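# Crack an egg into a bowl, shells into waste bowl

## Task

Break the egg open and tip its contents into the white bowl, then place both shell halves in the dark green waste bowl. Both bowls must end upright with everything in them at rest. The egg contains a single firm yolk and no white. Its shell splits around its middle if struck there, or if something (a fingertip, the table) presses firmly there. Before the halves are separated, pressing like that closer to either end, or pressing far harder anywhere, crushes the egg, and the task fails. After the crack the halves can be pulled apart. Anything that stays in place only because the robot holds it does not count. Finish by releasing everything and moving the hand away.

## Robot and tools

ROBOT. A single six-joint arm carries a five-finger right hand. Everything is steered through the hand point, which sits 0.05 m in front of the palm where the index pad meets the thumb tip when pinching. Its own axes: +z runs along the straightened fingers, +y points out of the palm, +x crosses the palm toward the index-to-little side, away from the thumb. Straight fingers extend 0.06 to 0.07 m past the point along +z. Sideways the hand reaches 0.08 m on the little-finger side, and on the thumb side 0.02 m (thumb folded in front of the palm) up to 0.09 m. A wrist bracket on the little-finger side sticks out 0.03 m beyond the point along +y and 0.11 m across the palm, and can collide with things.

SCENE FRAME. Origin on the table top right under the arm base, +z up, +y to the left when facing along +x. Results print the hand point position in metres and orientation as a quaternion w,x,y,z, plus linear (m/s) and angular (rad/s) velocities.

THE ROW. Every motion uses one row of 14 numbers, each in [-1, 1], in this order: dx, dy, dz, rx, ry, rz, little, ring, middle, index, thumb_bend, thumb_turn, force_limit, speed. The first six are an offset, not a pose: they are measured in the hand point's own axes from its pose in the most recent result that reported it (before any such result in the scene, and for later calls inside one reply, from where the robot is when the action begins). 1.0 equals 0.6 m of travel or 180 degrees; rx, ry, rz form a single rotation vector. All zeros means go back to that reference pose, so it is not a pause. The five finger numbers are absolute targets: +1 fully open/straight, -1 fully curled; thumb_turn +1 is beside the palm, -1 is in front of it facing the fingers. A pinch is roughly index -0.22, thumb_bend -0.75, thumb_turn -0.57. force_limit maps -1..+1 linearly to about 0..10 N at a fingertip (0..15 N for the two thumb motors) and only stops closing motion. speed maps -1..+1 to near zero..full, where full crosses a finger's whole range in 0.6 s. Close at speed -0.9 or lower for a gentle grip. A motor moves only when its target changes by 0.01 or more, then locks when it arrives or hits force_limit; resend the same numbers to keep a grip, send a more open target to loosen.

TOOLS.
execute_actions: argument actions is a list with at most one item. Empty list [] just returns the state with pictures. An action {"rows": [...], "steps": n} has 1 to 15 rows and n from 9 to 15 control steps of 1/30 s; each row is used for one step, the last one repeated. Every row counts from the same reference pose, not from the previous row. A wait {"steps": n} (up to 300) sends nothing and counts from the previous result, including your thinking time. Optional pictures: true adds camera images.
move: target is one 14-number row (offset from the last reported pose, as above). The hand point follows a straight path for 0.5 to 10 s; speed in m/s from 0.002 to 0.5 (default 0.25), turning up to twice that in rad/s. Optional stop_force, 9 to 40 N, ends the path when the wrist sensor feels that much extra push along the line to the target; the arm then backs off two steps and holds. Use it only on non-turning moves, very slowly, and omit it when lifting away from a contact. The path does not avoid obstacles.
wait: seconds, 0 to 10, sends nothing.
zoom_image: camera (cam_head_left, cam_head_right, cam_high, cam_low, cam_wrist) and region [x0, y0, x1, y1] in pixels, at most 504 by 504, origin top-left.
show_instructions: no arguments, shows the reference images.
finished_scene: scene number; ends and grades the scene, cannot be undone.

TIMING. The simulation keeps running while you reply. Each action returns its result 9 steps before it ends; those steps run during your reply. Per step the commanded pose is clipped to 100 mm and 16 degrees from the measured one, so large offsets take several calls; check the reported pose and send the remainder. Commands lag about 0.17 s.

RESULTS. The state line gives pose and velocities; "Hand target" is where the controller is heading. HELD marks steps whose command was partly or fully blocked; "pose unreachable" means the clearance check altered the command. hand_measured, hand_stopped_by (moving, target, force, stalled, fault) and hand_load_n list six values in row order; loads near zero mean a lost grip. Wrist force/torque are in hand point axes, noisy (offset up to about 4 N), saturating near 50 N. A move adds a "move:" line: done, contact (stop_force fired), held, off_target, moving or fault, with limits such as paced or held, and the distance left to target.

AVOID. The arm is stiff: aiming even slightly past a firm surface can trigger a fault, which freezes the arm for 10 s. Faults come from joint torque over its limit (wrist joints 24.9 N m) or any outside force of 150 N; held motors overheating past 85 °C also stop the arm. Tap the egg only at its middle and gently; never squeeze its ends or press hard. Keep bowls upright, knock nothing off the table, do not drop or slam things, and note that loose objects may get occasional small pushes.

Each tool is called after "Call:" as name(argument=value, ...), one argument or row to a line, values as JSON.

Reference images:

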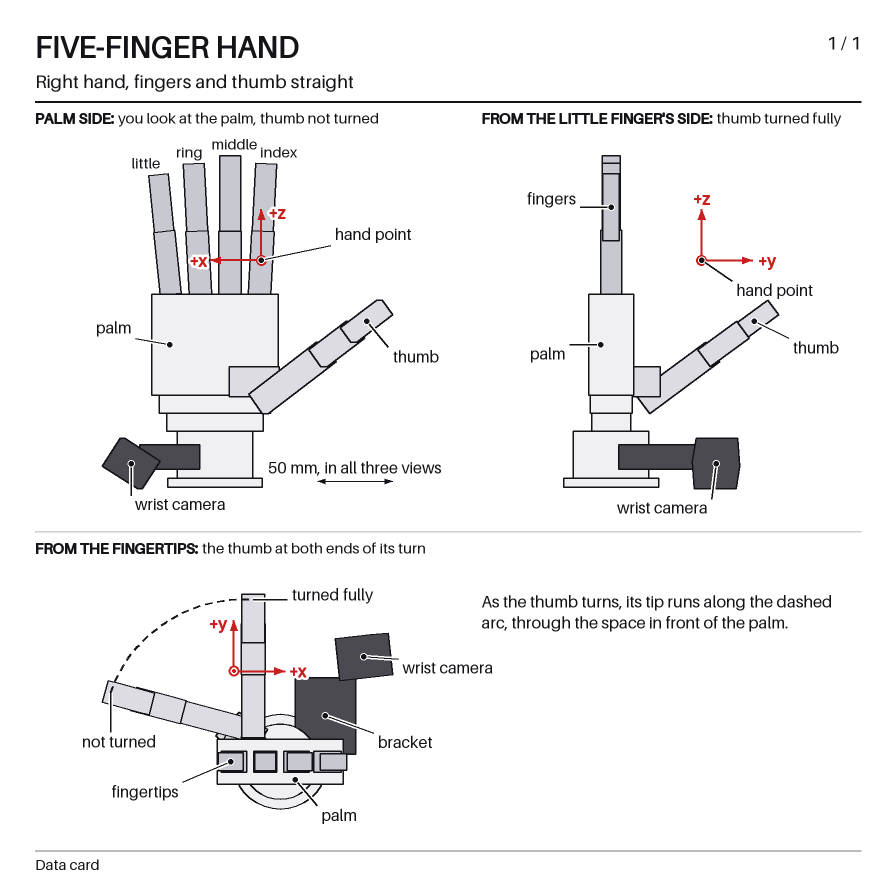

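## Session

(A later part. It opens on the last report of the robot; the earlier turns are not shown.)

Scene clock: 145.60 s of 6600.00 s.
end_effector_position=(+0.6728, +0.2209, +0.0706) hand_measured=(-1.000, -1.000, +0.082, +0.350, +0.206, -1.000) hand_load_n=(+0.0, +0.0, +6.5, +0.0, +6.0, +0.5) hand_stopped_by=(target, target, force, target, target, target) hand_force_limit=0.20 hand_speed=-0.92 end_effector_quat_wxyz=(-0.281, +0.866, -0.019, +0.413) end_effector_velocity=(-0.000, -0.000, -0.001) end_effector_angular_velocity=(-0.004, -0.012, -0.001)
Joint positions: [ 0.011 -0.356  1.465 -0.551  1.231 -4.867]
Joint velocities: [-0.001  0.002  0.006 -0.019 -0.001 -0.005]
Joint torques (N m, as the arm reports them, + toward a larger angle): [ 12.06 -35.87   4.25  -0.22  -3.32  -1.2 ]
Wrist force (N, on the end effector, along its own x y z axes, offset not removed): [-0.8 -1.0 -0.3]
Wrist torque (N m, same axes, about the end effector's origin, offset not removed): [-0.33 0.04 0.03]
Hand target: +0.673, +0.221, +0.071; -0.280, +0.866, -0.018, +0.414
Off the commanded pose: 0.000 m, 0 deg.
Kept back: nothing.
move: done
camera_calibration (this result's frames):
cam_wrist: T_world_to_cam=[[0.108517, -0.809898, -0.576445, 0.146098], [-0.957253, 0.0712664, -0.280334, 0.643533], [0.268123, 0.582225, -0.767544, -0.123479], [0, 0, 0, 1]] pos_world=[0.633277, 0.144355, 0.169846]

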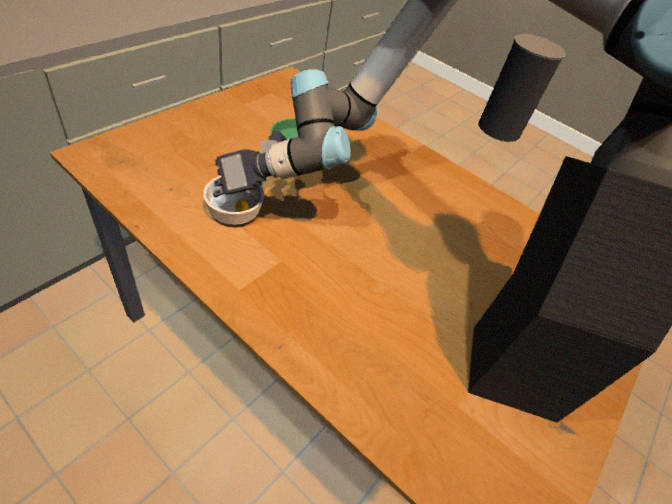

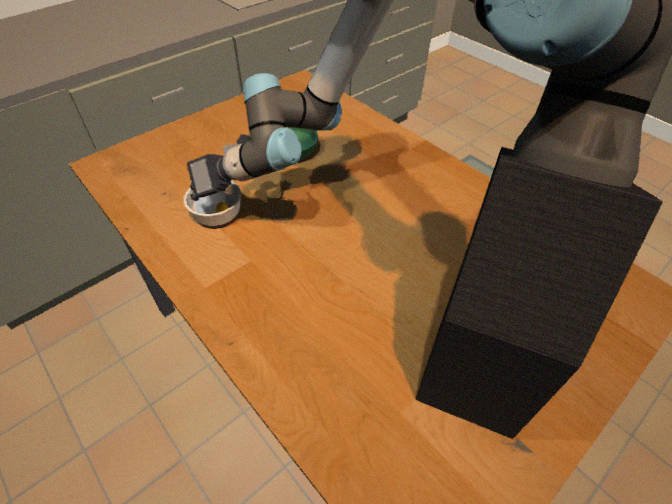

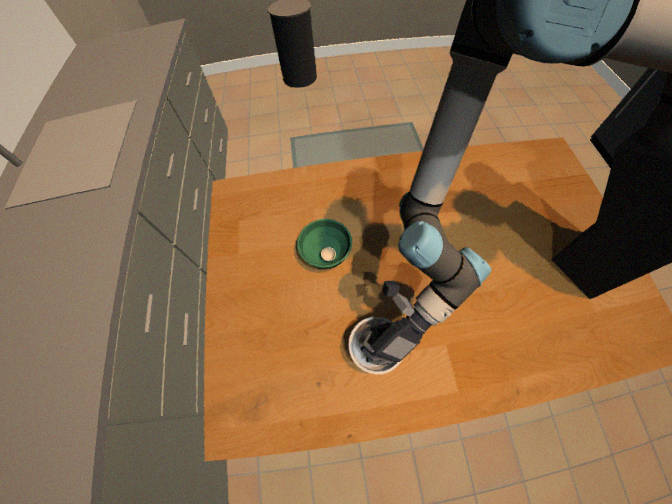

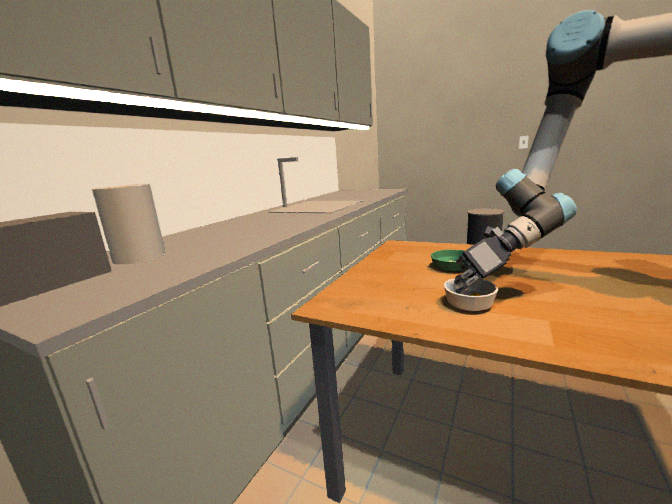

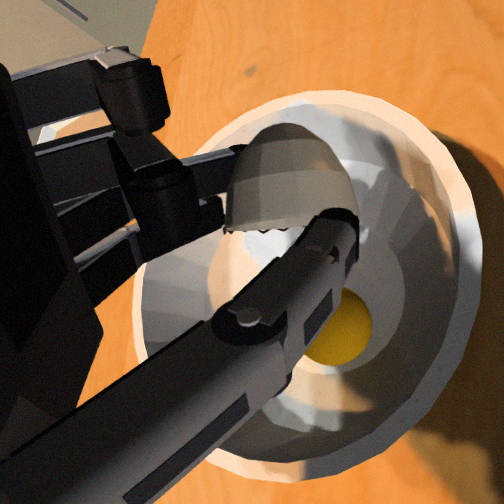

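Call:
move(
  target=[0.059,-0.042,-0.042,0,0,0,-1,-1,-0.42,0.35,0.2,-1,0.2,-0.92],
  speed=0.1,
)

Call:
move(
  target=[0.23,0.47,-0.149,0,0,0,-1,-1,-0.42,0.35,0.2,-1,0.2,-0.92],
  speed=0.2,
)

Call:
move(
  target=[-0.073,0.052,0.052,0,0,0,-1,-1,-0.42,0.35,0.2,-1,0.2,-0.92],
  speed=0.04,
  stop_force=10,
)

Scene clock: 147.10 s of 6600.00 s.
end_effector_position=(+0.6728, +0.2208, +0.1206) hand_measured=(-1.000, -1.000, +0.082, +0.350, +0.206, -1.000) hand_load_n=(+0.0, +0.0, +6.5, +0.0, +6.0, +0.5) hand_stopped_by=(target, target, force, target, target, target) hand_force_limit=0.20 hand_speed=-0.92 end_effector_quat_wxyz=(-0.281, +0.866, -0.019, +0.413) end_effector_velocity=(+0.000, -0.000, +0.002) end_effector_angular_velocity=(-0.000, +0.001, -0.000)
Joint positions: [ 0.051 -0.457  1.537 -0.53   1.265 -4.846]
Joint velocities: [ 0.002 -0.005  0.003  0.002  0.002  0.001]
Joint torques (N m, as the arm reports them, + toward a larger angle): [ 37.22 -50.69   3.43   1.98   1.44   1.68]
Wrist force (N, on the end effector, along its own x y z axes, offset not removed): [-2.1 2.7 -1.3]
Wrist torque (N m, same axes, about the end effector's origin, offset not removed): [0.29 0.57 -0.23]
Hand target: +0.673, +0.221, +0.121; -0.281, +0.866, -0.019, +0.413
Off the commanded pose: 0.000 m, 0 deg.
Kept back: nothing.
move: done
camera_calibration (this result's frames):
cam_wrist: T_world_to_cam=[[0.108512, -0.809875, -0.576478, 0.174871], [-0.957244, 0.0713031, -0.280356, 0.65759], [0.268158, 0.582252, -0.767511, -0.0851327], [0, 0, 0, 1]] pos_world=[0.633328, 0.144304, 0.219828]

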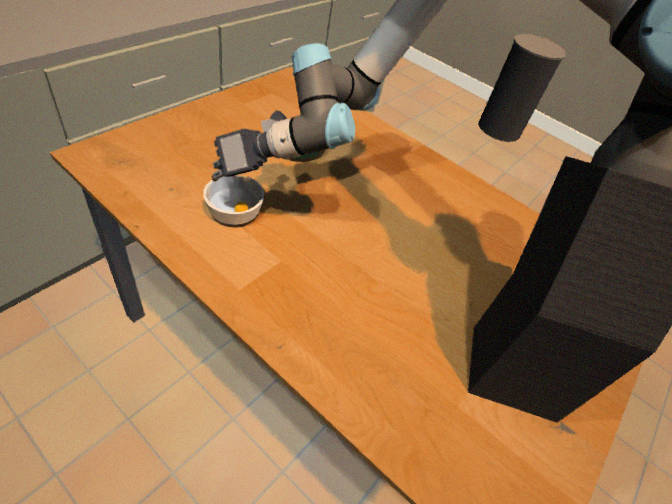

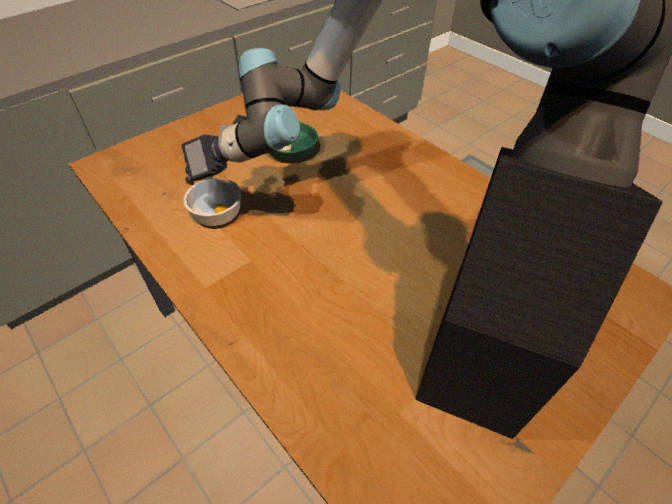

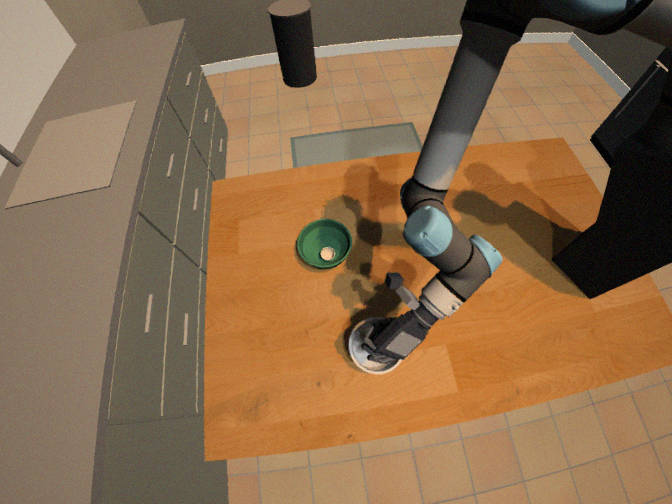

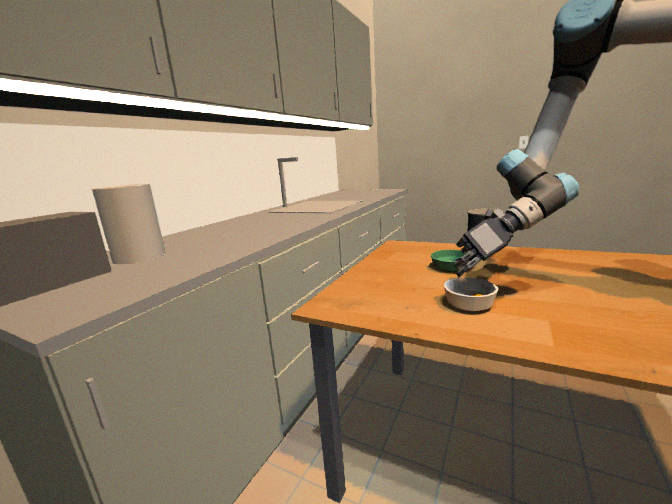

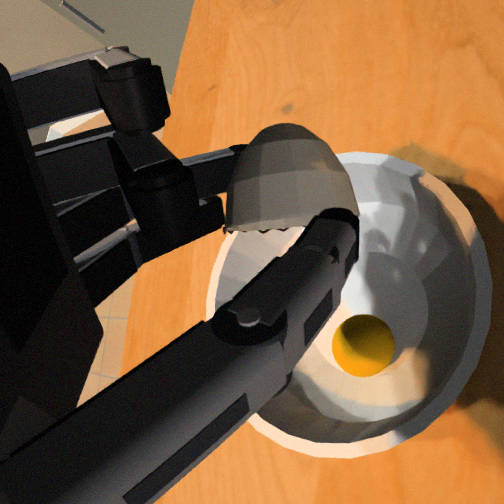

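Scene clock: 149.33 s of 6600.00 s.
end_effector_position=(+0.7552, -0.0948, +0.1207) hand_measured=(-1.000, -1.000, +0.082, +0.350, +0.206, -1.000) hand_load_n=(+0.0, +0.0, +6.5, +0.0, +6.0, +0.5) hand_stopped_by=(target, target, force, target, target, target) hand_force_limit=0.20 hand_speed=-0.92 end_effector_quat_wxyz=(-0.280, +0.866, -0.018, +0.413) end_effector_velocity=(+0.001, -0.003, +0.000) end_effector_angular_velocity=(-0.001, -0.000, +0.001)
Joint positions: [-0.401 -0.567  1.237  0.024  0.895 -5.143]
Joint velocities: [-0.002  0.001 -0.008  0.008 -0.002 -0.003]
Joint torques (N m, as the arm reports them, + toward a larger angle): [  7.08 -41.56 -13.2    3.22  -3.16  -1.25]
Wrist force (N, on the end effector, along its own x y z axes, offset not removed): [0.4 5.4 0.3]
Wrist torque (N m, same axes, about the end effector's origin, offset not removed): [0.71 0.02 0.29]
Hand target: +0.755, -0.095, +0.121; -0.280, +0.866, -0.018, +0.413
Off the commanded pose: 0.001 m, 0 deg.
Kept back: nothing.
move: done
camera_calibration (this result's frames):
cam_wrist: T_world_to_cam=[[0.108546, -0.810115, -0.576135, -0.0897349], [-0.957344, 0.0709343, -0.280108, 0.759], [0.267788, 0.581964, -0.767859, 0.0769438], [0, 0, 0, 1]] pos_world=[0.71576, -0.171313, 0.219985]

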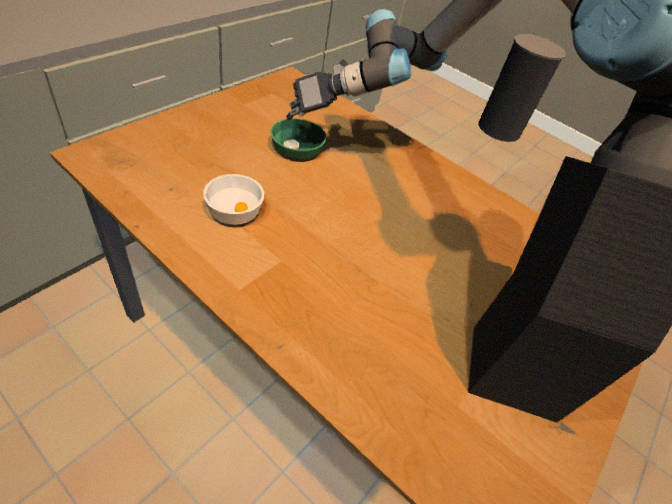

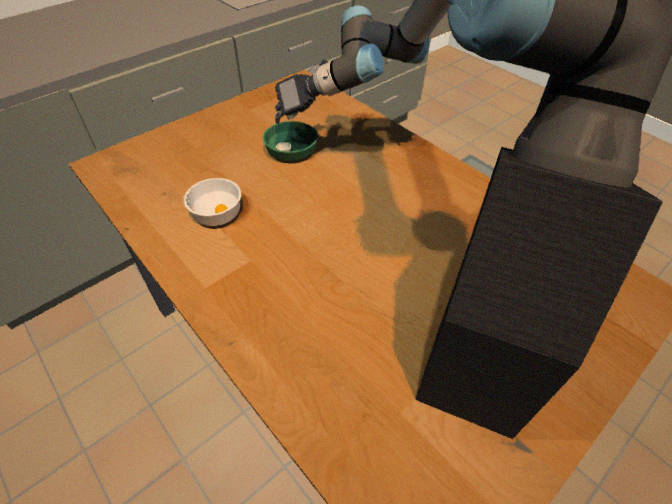

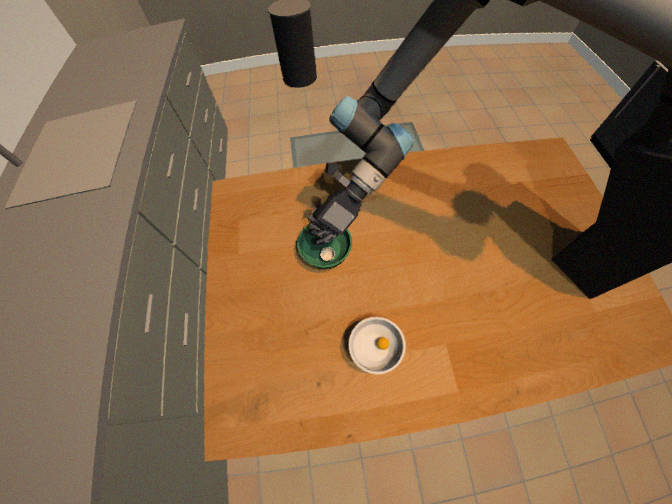

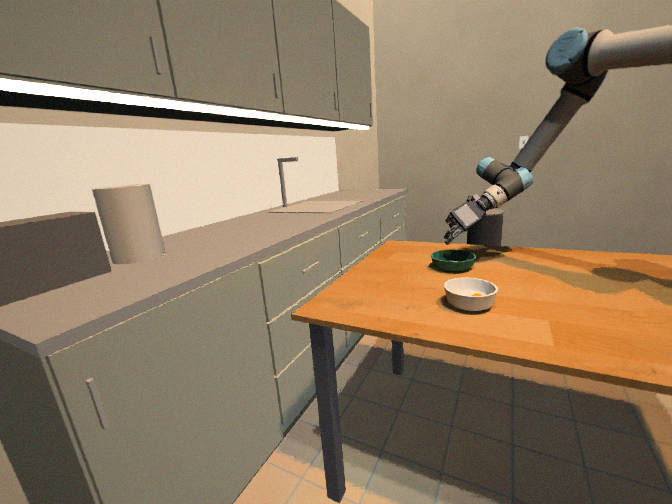

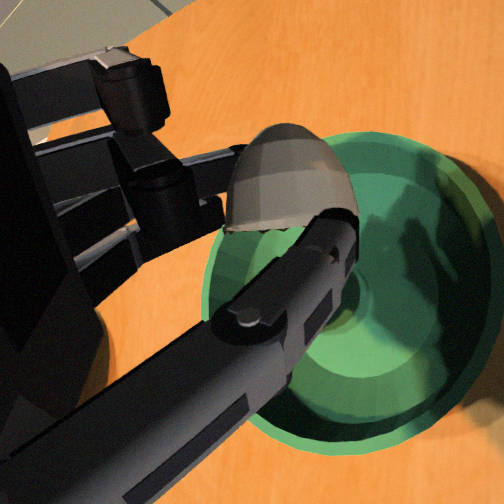

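Scene clock: 151.27 s of 6600.00 s.
end_effector_position=(+0.7552, -0.0947, +0.0588) hand_measured=(-1.000, -1.000, +0.082, +0.350, +0.206, -1.000) hand_load_n=(+0.0, +0.0, +6.5, +0.0, +6.0, +0.5) hand_stopped_by=(target, target, force, target, target, target) hand_force_limit=0.20 hand_speed=-0.92 end_effector_quat_wxyz=(-0.280, +0.866, -0.018, +0.413) end_effector_velocity=(+0.001, -0.000, -0.002) end_effector_angular_velocity=(-0.000, -0.003, -0.000)
Joint positions: [-0.428 -0.436  1.127  0.017  0.875 -5.165]
Joint velocities: [-0.001  0.005 -0.006 -0.001 -0.002 -0.001]
Joint torques (N m, as the arm reports them, + toward a larger angle): [  8.32 -42.62 -10.56   3.06  -3.23  -1.62]
Wrist force (N, on the end effector, along its own x y z axes, offset not removed): [1.4 -2.4 1.2]
Wrist torque (N m, same axes, about the end effector's origin, offset not removed): [-0.70 -0.07 0.02]
Hand target: +0.755, -0.095, +0.059; -0.280, +0.866, -0.018, +0.413
Off the commanded pose: 0.000 m, 0 deg.
Kept back: nothing.
move: done
camera_calibration (this result's frames):
cam_wrist: T_world_to_cam=[[0.108551, -0.810139, -0.5761, -0.125332], [-0.957344, 0.0709169, -0.280113, 0.741612], [0.267785, 0.581932, -0.767884, 0.0293639], [0, 0, 0, 1]] pos_world=[0.71572, -0.171217, 0.158079]

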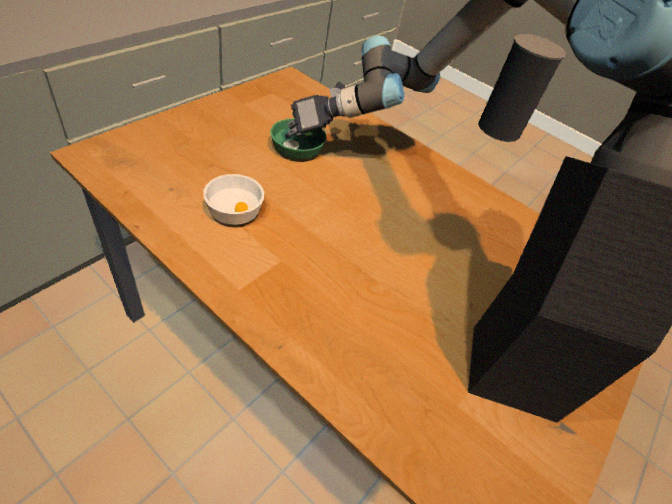

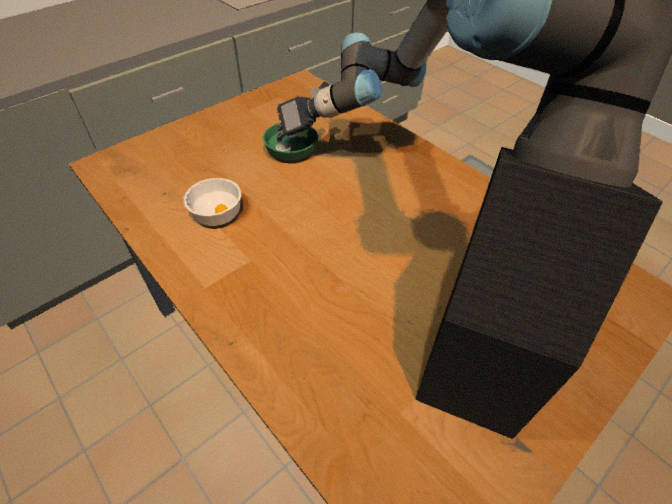

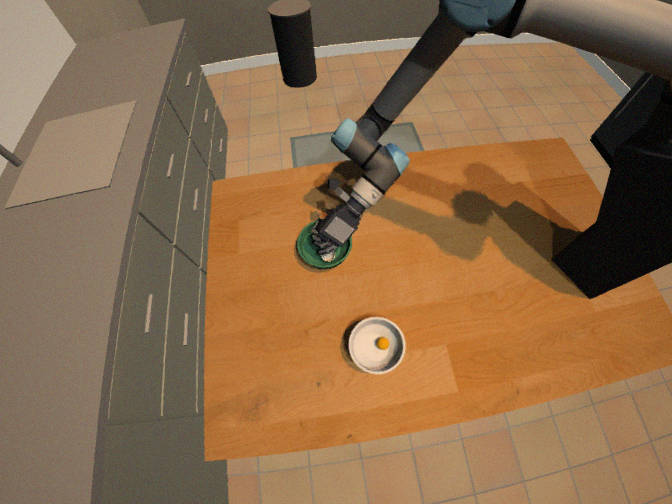

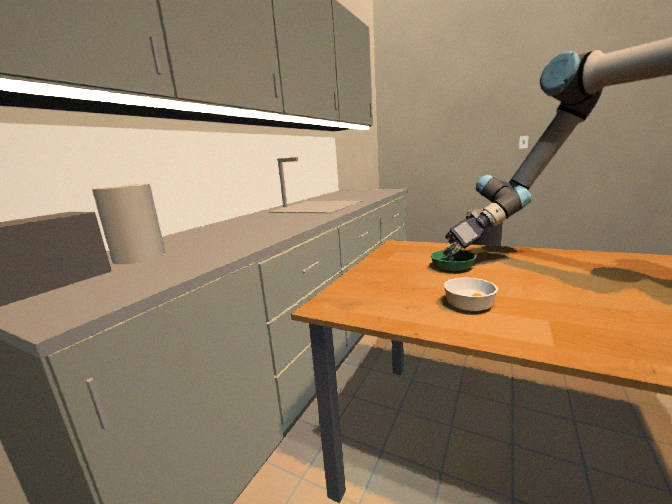

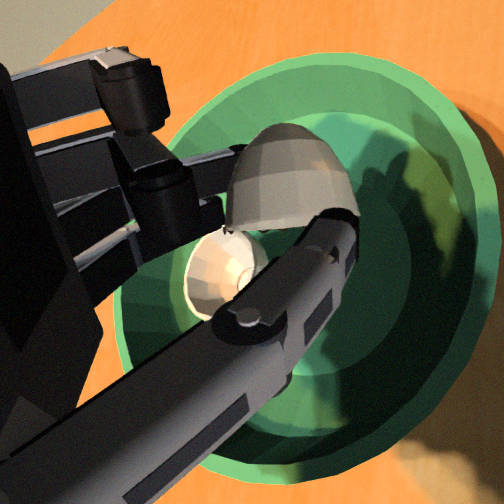

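Call:
move(
  target=[-0.012,0.02,0.008,0,0,0,-1,-1,-0.42,0.35,0.2,-1,0.2,-0.92],
  speed=0.02,
  stop_force=10,
)

Call:
move(
  target=[0,0,0,0,0,0,-1,-1,0.35,0.35,0.4,-1,0.2,-0.6],
)

Call:
move(
  target=[0.12,-0.1,-0.16,0,0,0,-1,-1,0.35,0.35,0.4,-1,0.2,-0.6],
  speed=0.12,
)

Call:
wait(
  seconds=10,
)

Scene clock: 152.67 s of 6600.00 s.
end_effector_position=(+0.7563, -0.1005, +0.0455) hand_measured=(-1.000, -1.000, +0.082, +0.350, +0.206, -1.000) hand_load_n=(+0.0, +0.0, +6.5, +0.0, +6.0, +0.5) hand_stopped_by=(target, target, force, target, target, target) hand_force_limit=0.20 hand_speed=-0.92 end_effector_quat_wxyz=(-0.280, +0.866, -0.018, +0.413) end_effector_velocity=(+0.001, -0.002, -0.001) end_effector_angular_velocity=(-0.001, -0.001, -0.000)
Joint positions: [-0.439 -0.404  1.088  0.032  0.866 -5.175]
Joint velocities: [-0.002  0.004 -0.007  0.003 -0.001 -0.002]
Joint torques (N m, as the arm reports them, + toward a larger angle): [  8.94 -42.32 -12.76   3.31  -3.21  -1.41]
Wrist force (N, on the end effector, along its own x y z axes, offset not removed): [-0.5 2.2 0.2]
Wrist torque (N m, same axes, about the end effector's origin, offset not removed): [0.16 0.22 -0.05]
Hand target: +0.756, -0.101, +0.045; -0.280, +0.866, -0.018, +0.413
Off the commanded pose: 0.000 m, 0 deg.
Kept back: nothing.
move: done
camera_calibration (this result's frames):
cam_wrist: T_world_to_cam=[[0.108538, -0.810153, -0.576082, -0.137813], [-0.957343, 0.0709258, -0.280115, 0.739355], [0.267795, 0.581911, -0.767896, 0.022242], [0, 0, 0, 1]] pos_world=[0.716817, -0.177032, 0.144792]

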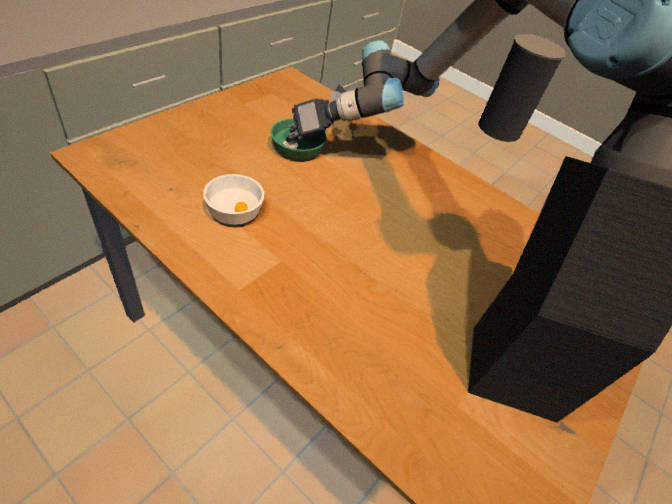

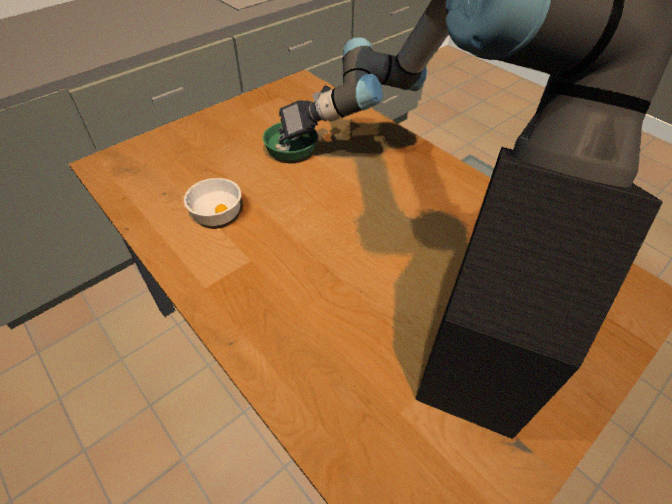

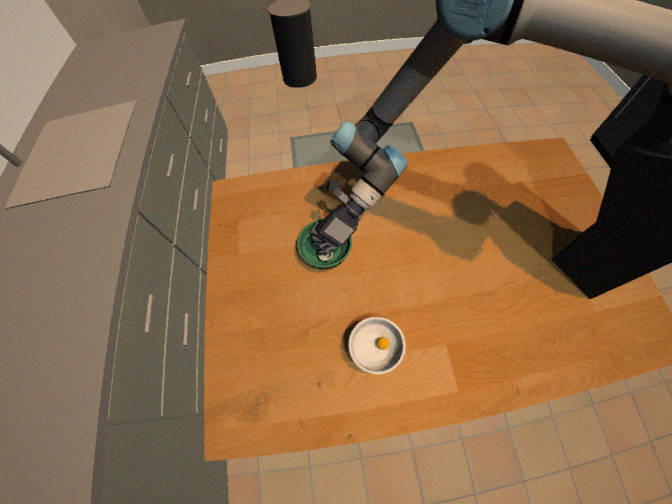

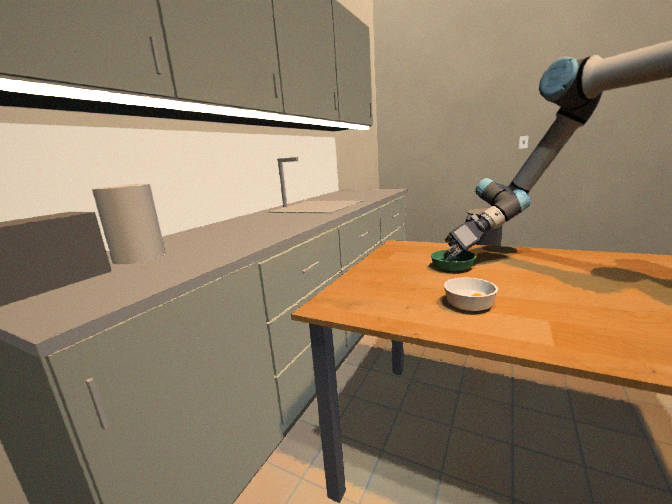

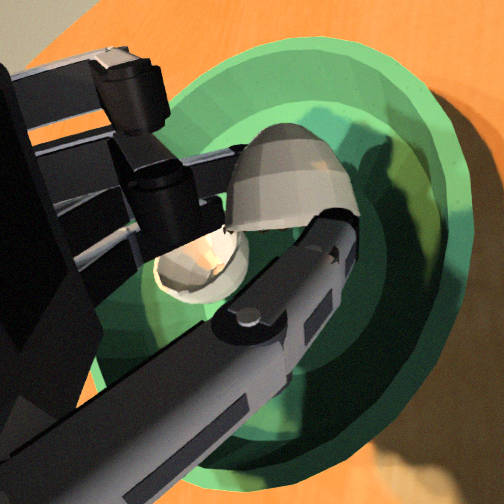

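Scene clock: 153.40 s of 6600.00 s.
end_effector_position=(+0.7563, -0.1006, +0.0455) hand_measured=(-1.000, -1.000, +0.350, +0.350, +0.400, -1.000) hand_load_n=(+0.0, +0.0, +0.0, +0.0, +0.0, +0.0) hand_stopped_by=(target, target, target, target, target, target) hand_force_limit=0.20 hand_speed=-0.60 end_effector_quat_wxyz=(-0.280, +0.866, -0.018, +0.413) end_effector_velocity=(+0.001, +0.000, +0.001) end_effector_angular_velocity=(+0.001, -0.003, +0.001)
Joint positions: [-0.439 -0.404  1.088  0.032  0.866 -5.176]
Joint velocities: [-0.    -0.001  0.    -0.001 -0.003 -0.   ]
Joint torques (N m, as the arm reports them, + toward a larger angle): [ 18.28 -56.63  -0.58   0.47  -0.12   0.66]
Wrist force (N, on the end effector, along its own x y z axes, offset not removed): [-0.8 2.7 -0.9]
Wrist torque (N m, same axes, about the end effector's origin, offset not removed): [0.37 -0.08 0.00]
Hand target: +0.756, -0.101, +0.045; -0.280, +0.866, -0.018, +0.413
Off the commanded pose: 0.000 m, 0 deg.
Kept back: nothing.
move: done
camera_calibration (this result's frames):
cam_wrist: T_world_to_cam=[[0.108549, -0.810162, -0.576069, -0.137856], [-0.957337, 0.0709226, -0.280135, 0.73934], [0.267811, 0.5819, -0.767899, 0.0222446], [0, 0, 0, 1]] pos_world=[0.716805, -0.177066, 0.144782]

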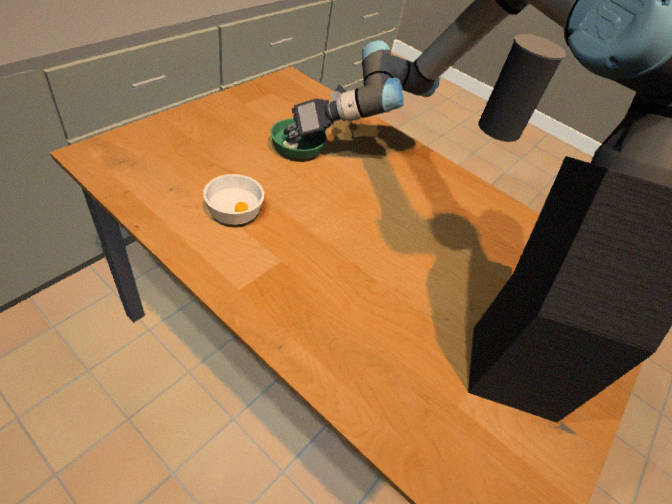

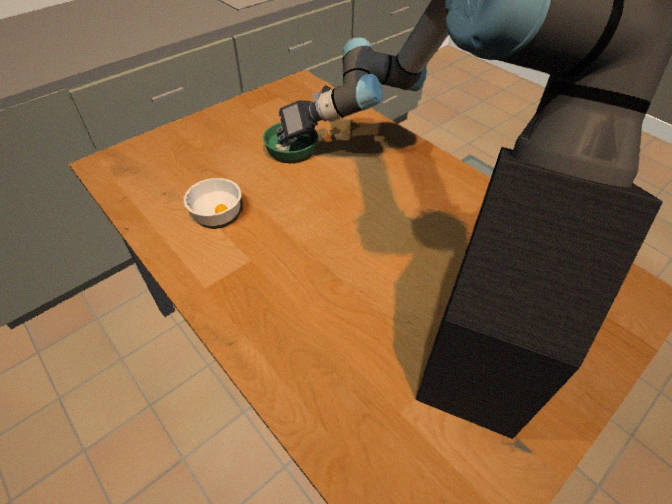

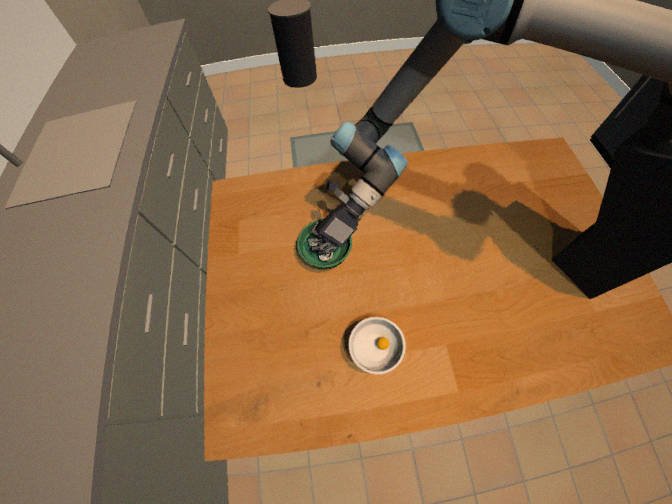

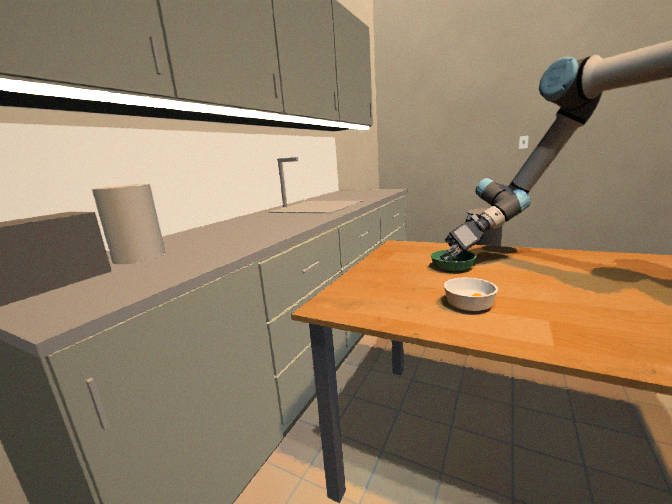

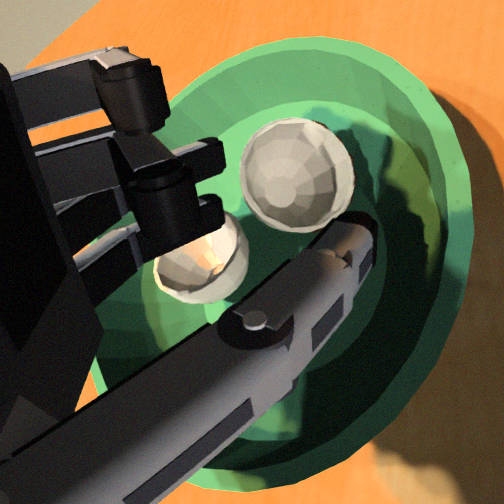

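Scene clock: 155.03 s of 6600.00 s.
end_effector_position=(+0.7222, -0.1144, +0.1743) hand_measured=(-1.000, -1.000, +0.350, +0.350, +0.400, -1.000) hand_load_n=(+0.0, +0.0, +0.0, +0.0, +0.0, +0.0) hand_stopped_by=(target, target, target, target, target, target) hand_force_limit=0.20 hand_speed=-0.60 end_effector_quat_wxyz=(-0.280, +0.866, -0.018, +0.413) end_effector_velocity=(-0.001, +0.000, +0.002) end_effector_angular_velocity=(+0.001, +0.000, +0.000)
Joint positions: [-0.434 -0.721  1.405  0.028  0.87  -5.171]
Joint velocities: [-0.    -0.006  0.005  0.002 -0.001  0.   ]
Joint torques (N m, as the arm reports them, + toward a larger angle): [ 16.13 -55.4    0.52   3.35   0.65   1.6 ]
Wrist force (N, on the end effector, along its own x y z axes, offset not removed): [2.9 1.4 -1.1]
Wrist torque (N m, same axes, about the end effector's origin, offset not removed): [0.13 -0.16 0.29]
Hand target: +0.722, -0.115, +0.174; -0.280, +0.866, -0.018, +0.413
Off the commanded pose: 0.000 m, 0 deg.
Kept back: nothing.
move: done
camera_calibration (this result's frames):
cam_wrist: T_world_to_cam=[[0.108695, -0.810124, -0.576095, -0.071244], [-0.957334, 0.0707931, -0.280177, 0.743822], [0.267761, 0.581969, -0.767864, 0.13834], [0, 0, 0, 1]] pos_world=[0.682788, -0.190883, 0.273584]

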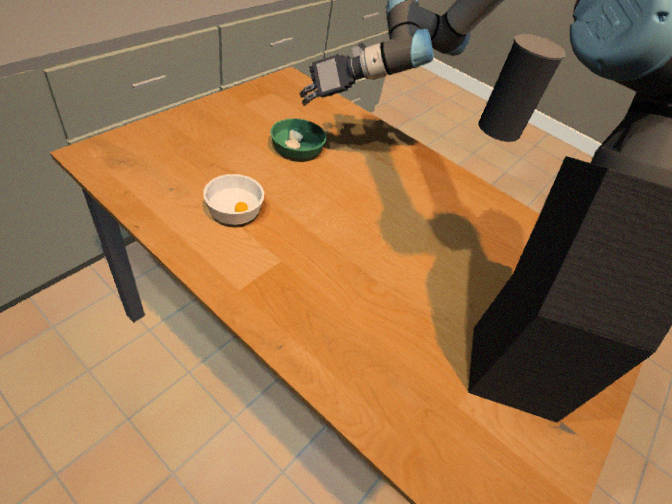

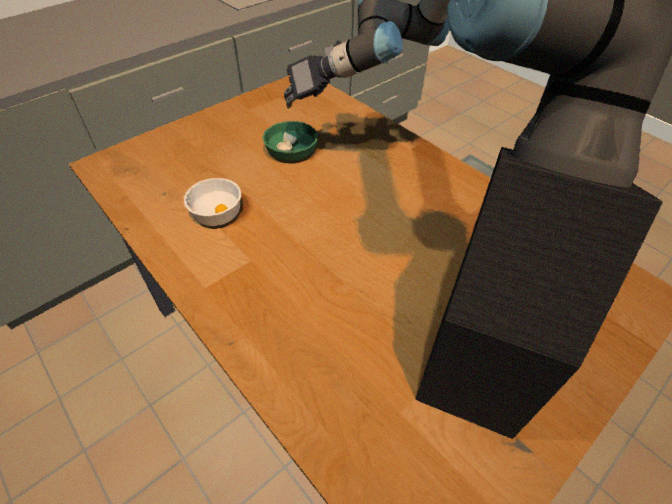

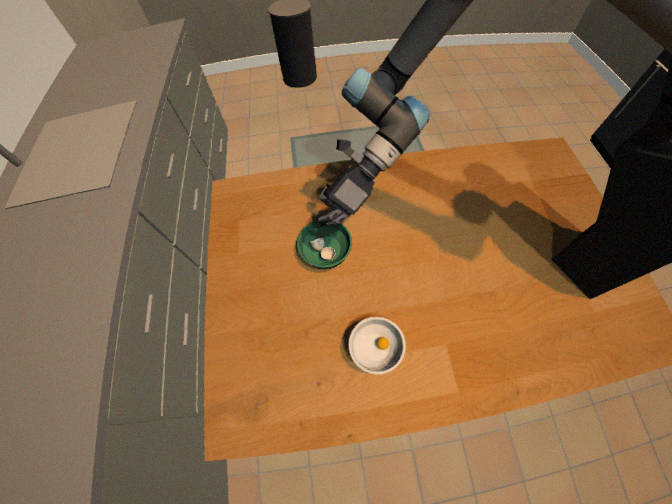

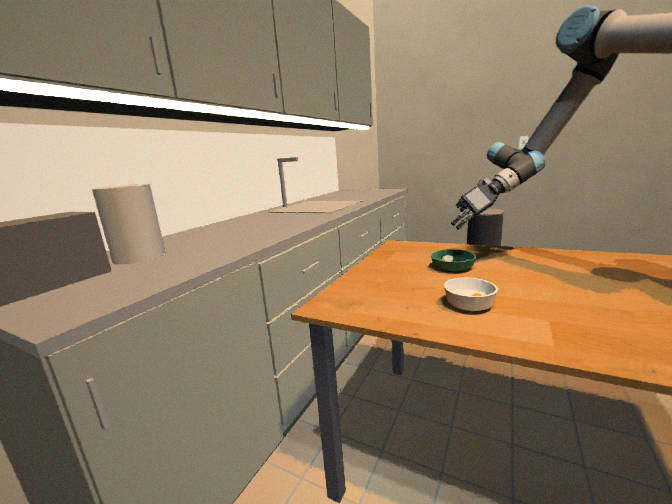

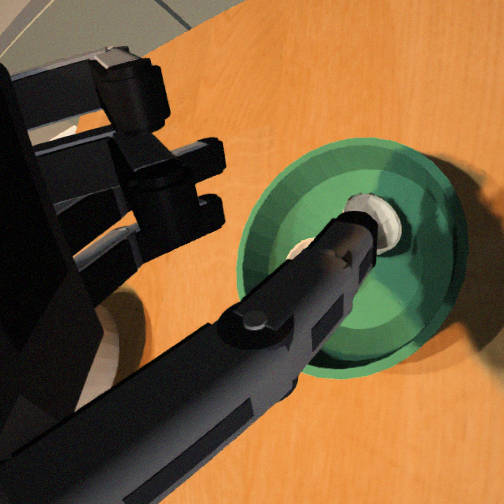

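Scene clock: 165.03 s of 6600.00 s.
end_effector_position=(+0.7221, -0.1145, +0.1745) hand_measured=(-1.000, -1.000, +0.350, +0.350, +0.400, -1.000) hand_load_n=(+0.0, +0.0, +0.0, +0.0, +0.0, +0.0) hand_stopped_by=(target, target, target, target, target, target) hand_force_limit=0.20 hand_speed=-0.60 end_effector_quat_wxyz=(-0.280, +0.866, -0.018, +0.413) end_effector_velocity=(+0.001, -0.000, -0.000) end_effector_angular_velocity=(-0.001, -0.002, -0.001)
Joint positions: [-0.434 -0.721  1.405  0.028  0.87  -5.171]
Joint velocities: [ 0.     0.    -0.001 -0.002 -0.     0.   ]
Joint torques (N m, as the arm reports them, + toward a larger angle): [  5.46 -56.1   -0.3    3.04  -3.16   1.64]
Wrist force (N, on the end effector, along its own x y z axes, offset not removed): [1.3 -0.7 -1.3]
Wrist torque (N m, same axes, about the end effector's origin, offset not removed): [-0.10 -0.13 0.04]
Hand target: +0.722, -0.115, +0.174; -0.280, +0.866, -0.018, +0.413
Off the commanded pose: 0.000 m, 0 deg.
Kept back: nothing.
Steps of this call (steps 1 to 230: nothing new was sent; then 2.33 s passed at rest). Readings (end_effector_position | what the end effector reports):
1: (+0.7222, -0.1144, +0.1744) | hand_measured=(-1.000, -1.000, +0.350, +0.350, +0.400, -1.000) hand_load_n=(+0.0, +0.0, +0.0, +0.0, +0.0, +0.0) hand_stopped_by=(target, target, target, target, target, target) hand_force_limit=0.20 hand_speed=-0.60
2: (+0.7222, -0.1144, +0.1744) | hand_measured=(-1.000, -1.000, +0.350, +0.350, +0.400, -1.000) hand_load_n=(+0.0, +0.0, +0.0, +0.0, +0.0, +0.0) hand_stopped_by=(target, target, target, target, target, target) hand_force_limit=0.20 hand_speed=-0.60
4: (+0.7222, -0.1144, +0.1745) | hand_measured=(-1.000, -1.000, +0.350, +0.350, +0.400, -1.000) hand_load_n=(+0.0, +0.0, +0.0, +0.0, +0.0, +0.0) hand_stopped_by=(target, target, target, target, target, target) hand_force_limit=0.20 hand_speed=-0.60
8: (+0.7222, -0.1144, +0.1745) | hand_measured=(-1.000, -1.000, +0.350, +0.350, +0.400, -1.000) hand_load_n=(+0.0, +0.0, +0.0, +0.0, +0.0, +0.0) hand_stopped_by=(target, target, target, target, target, target) hand_force_limit=0.20 hand_speed=-0.60
230: the state above
camera_calibration (this result's frames):
cam_wrist: T_world_to_cam=[[0.108548, -0.81016, -0.576072, -0.0711361], [-0.957335, 0.0709289, -0.280139, 0.743792], [0.267818, 0.581902, -0.767895, 0.138553], [0, 0, 0, 1]] pos_world=[0.682673, -0.191012, 0.27378]

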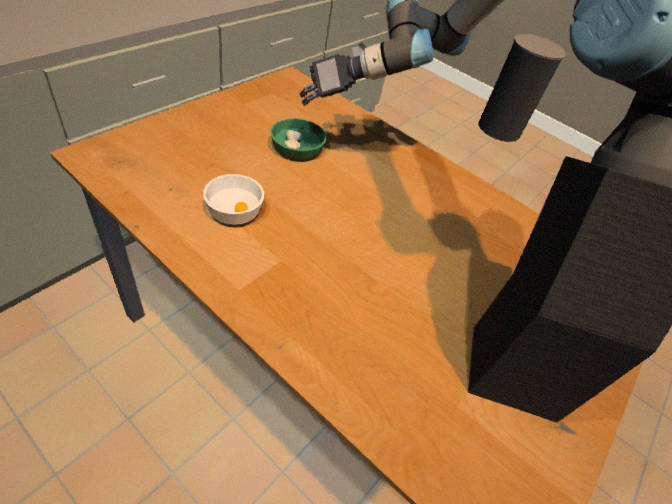

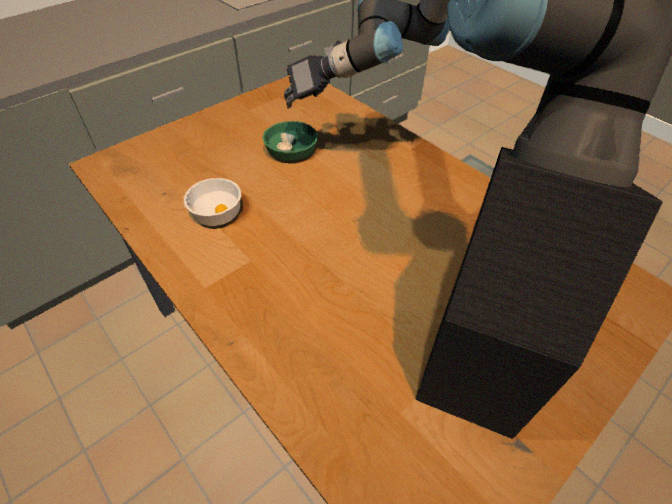

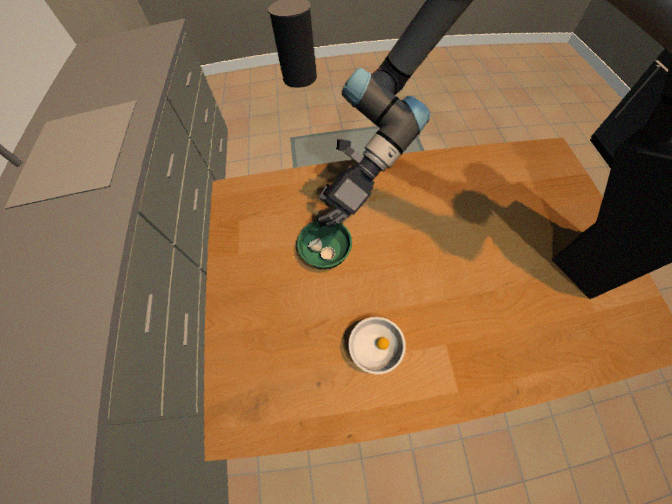

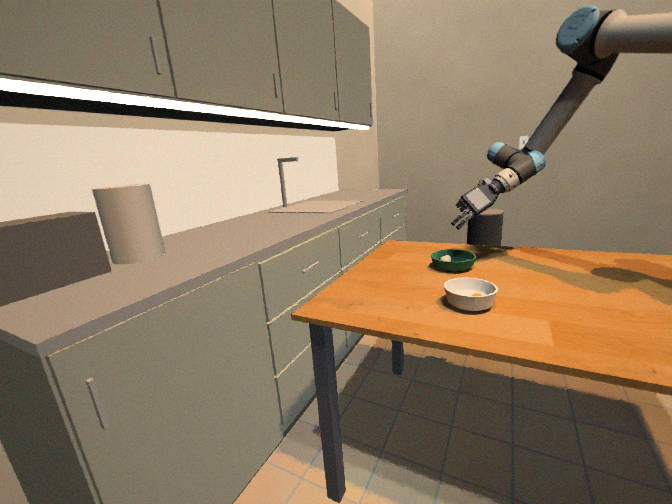

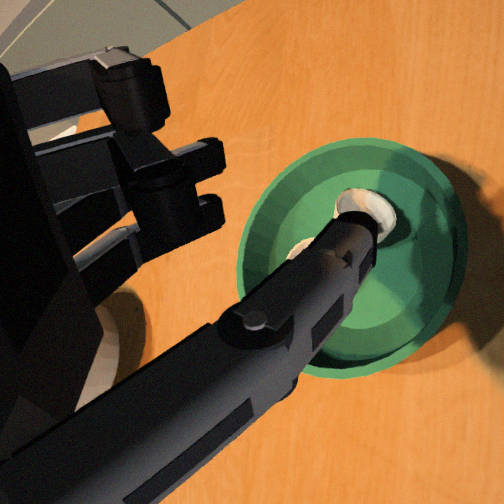

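Call:
finished_scene(
  scene=1,
)

The scene is finished: the task was done.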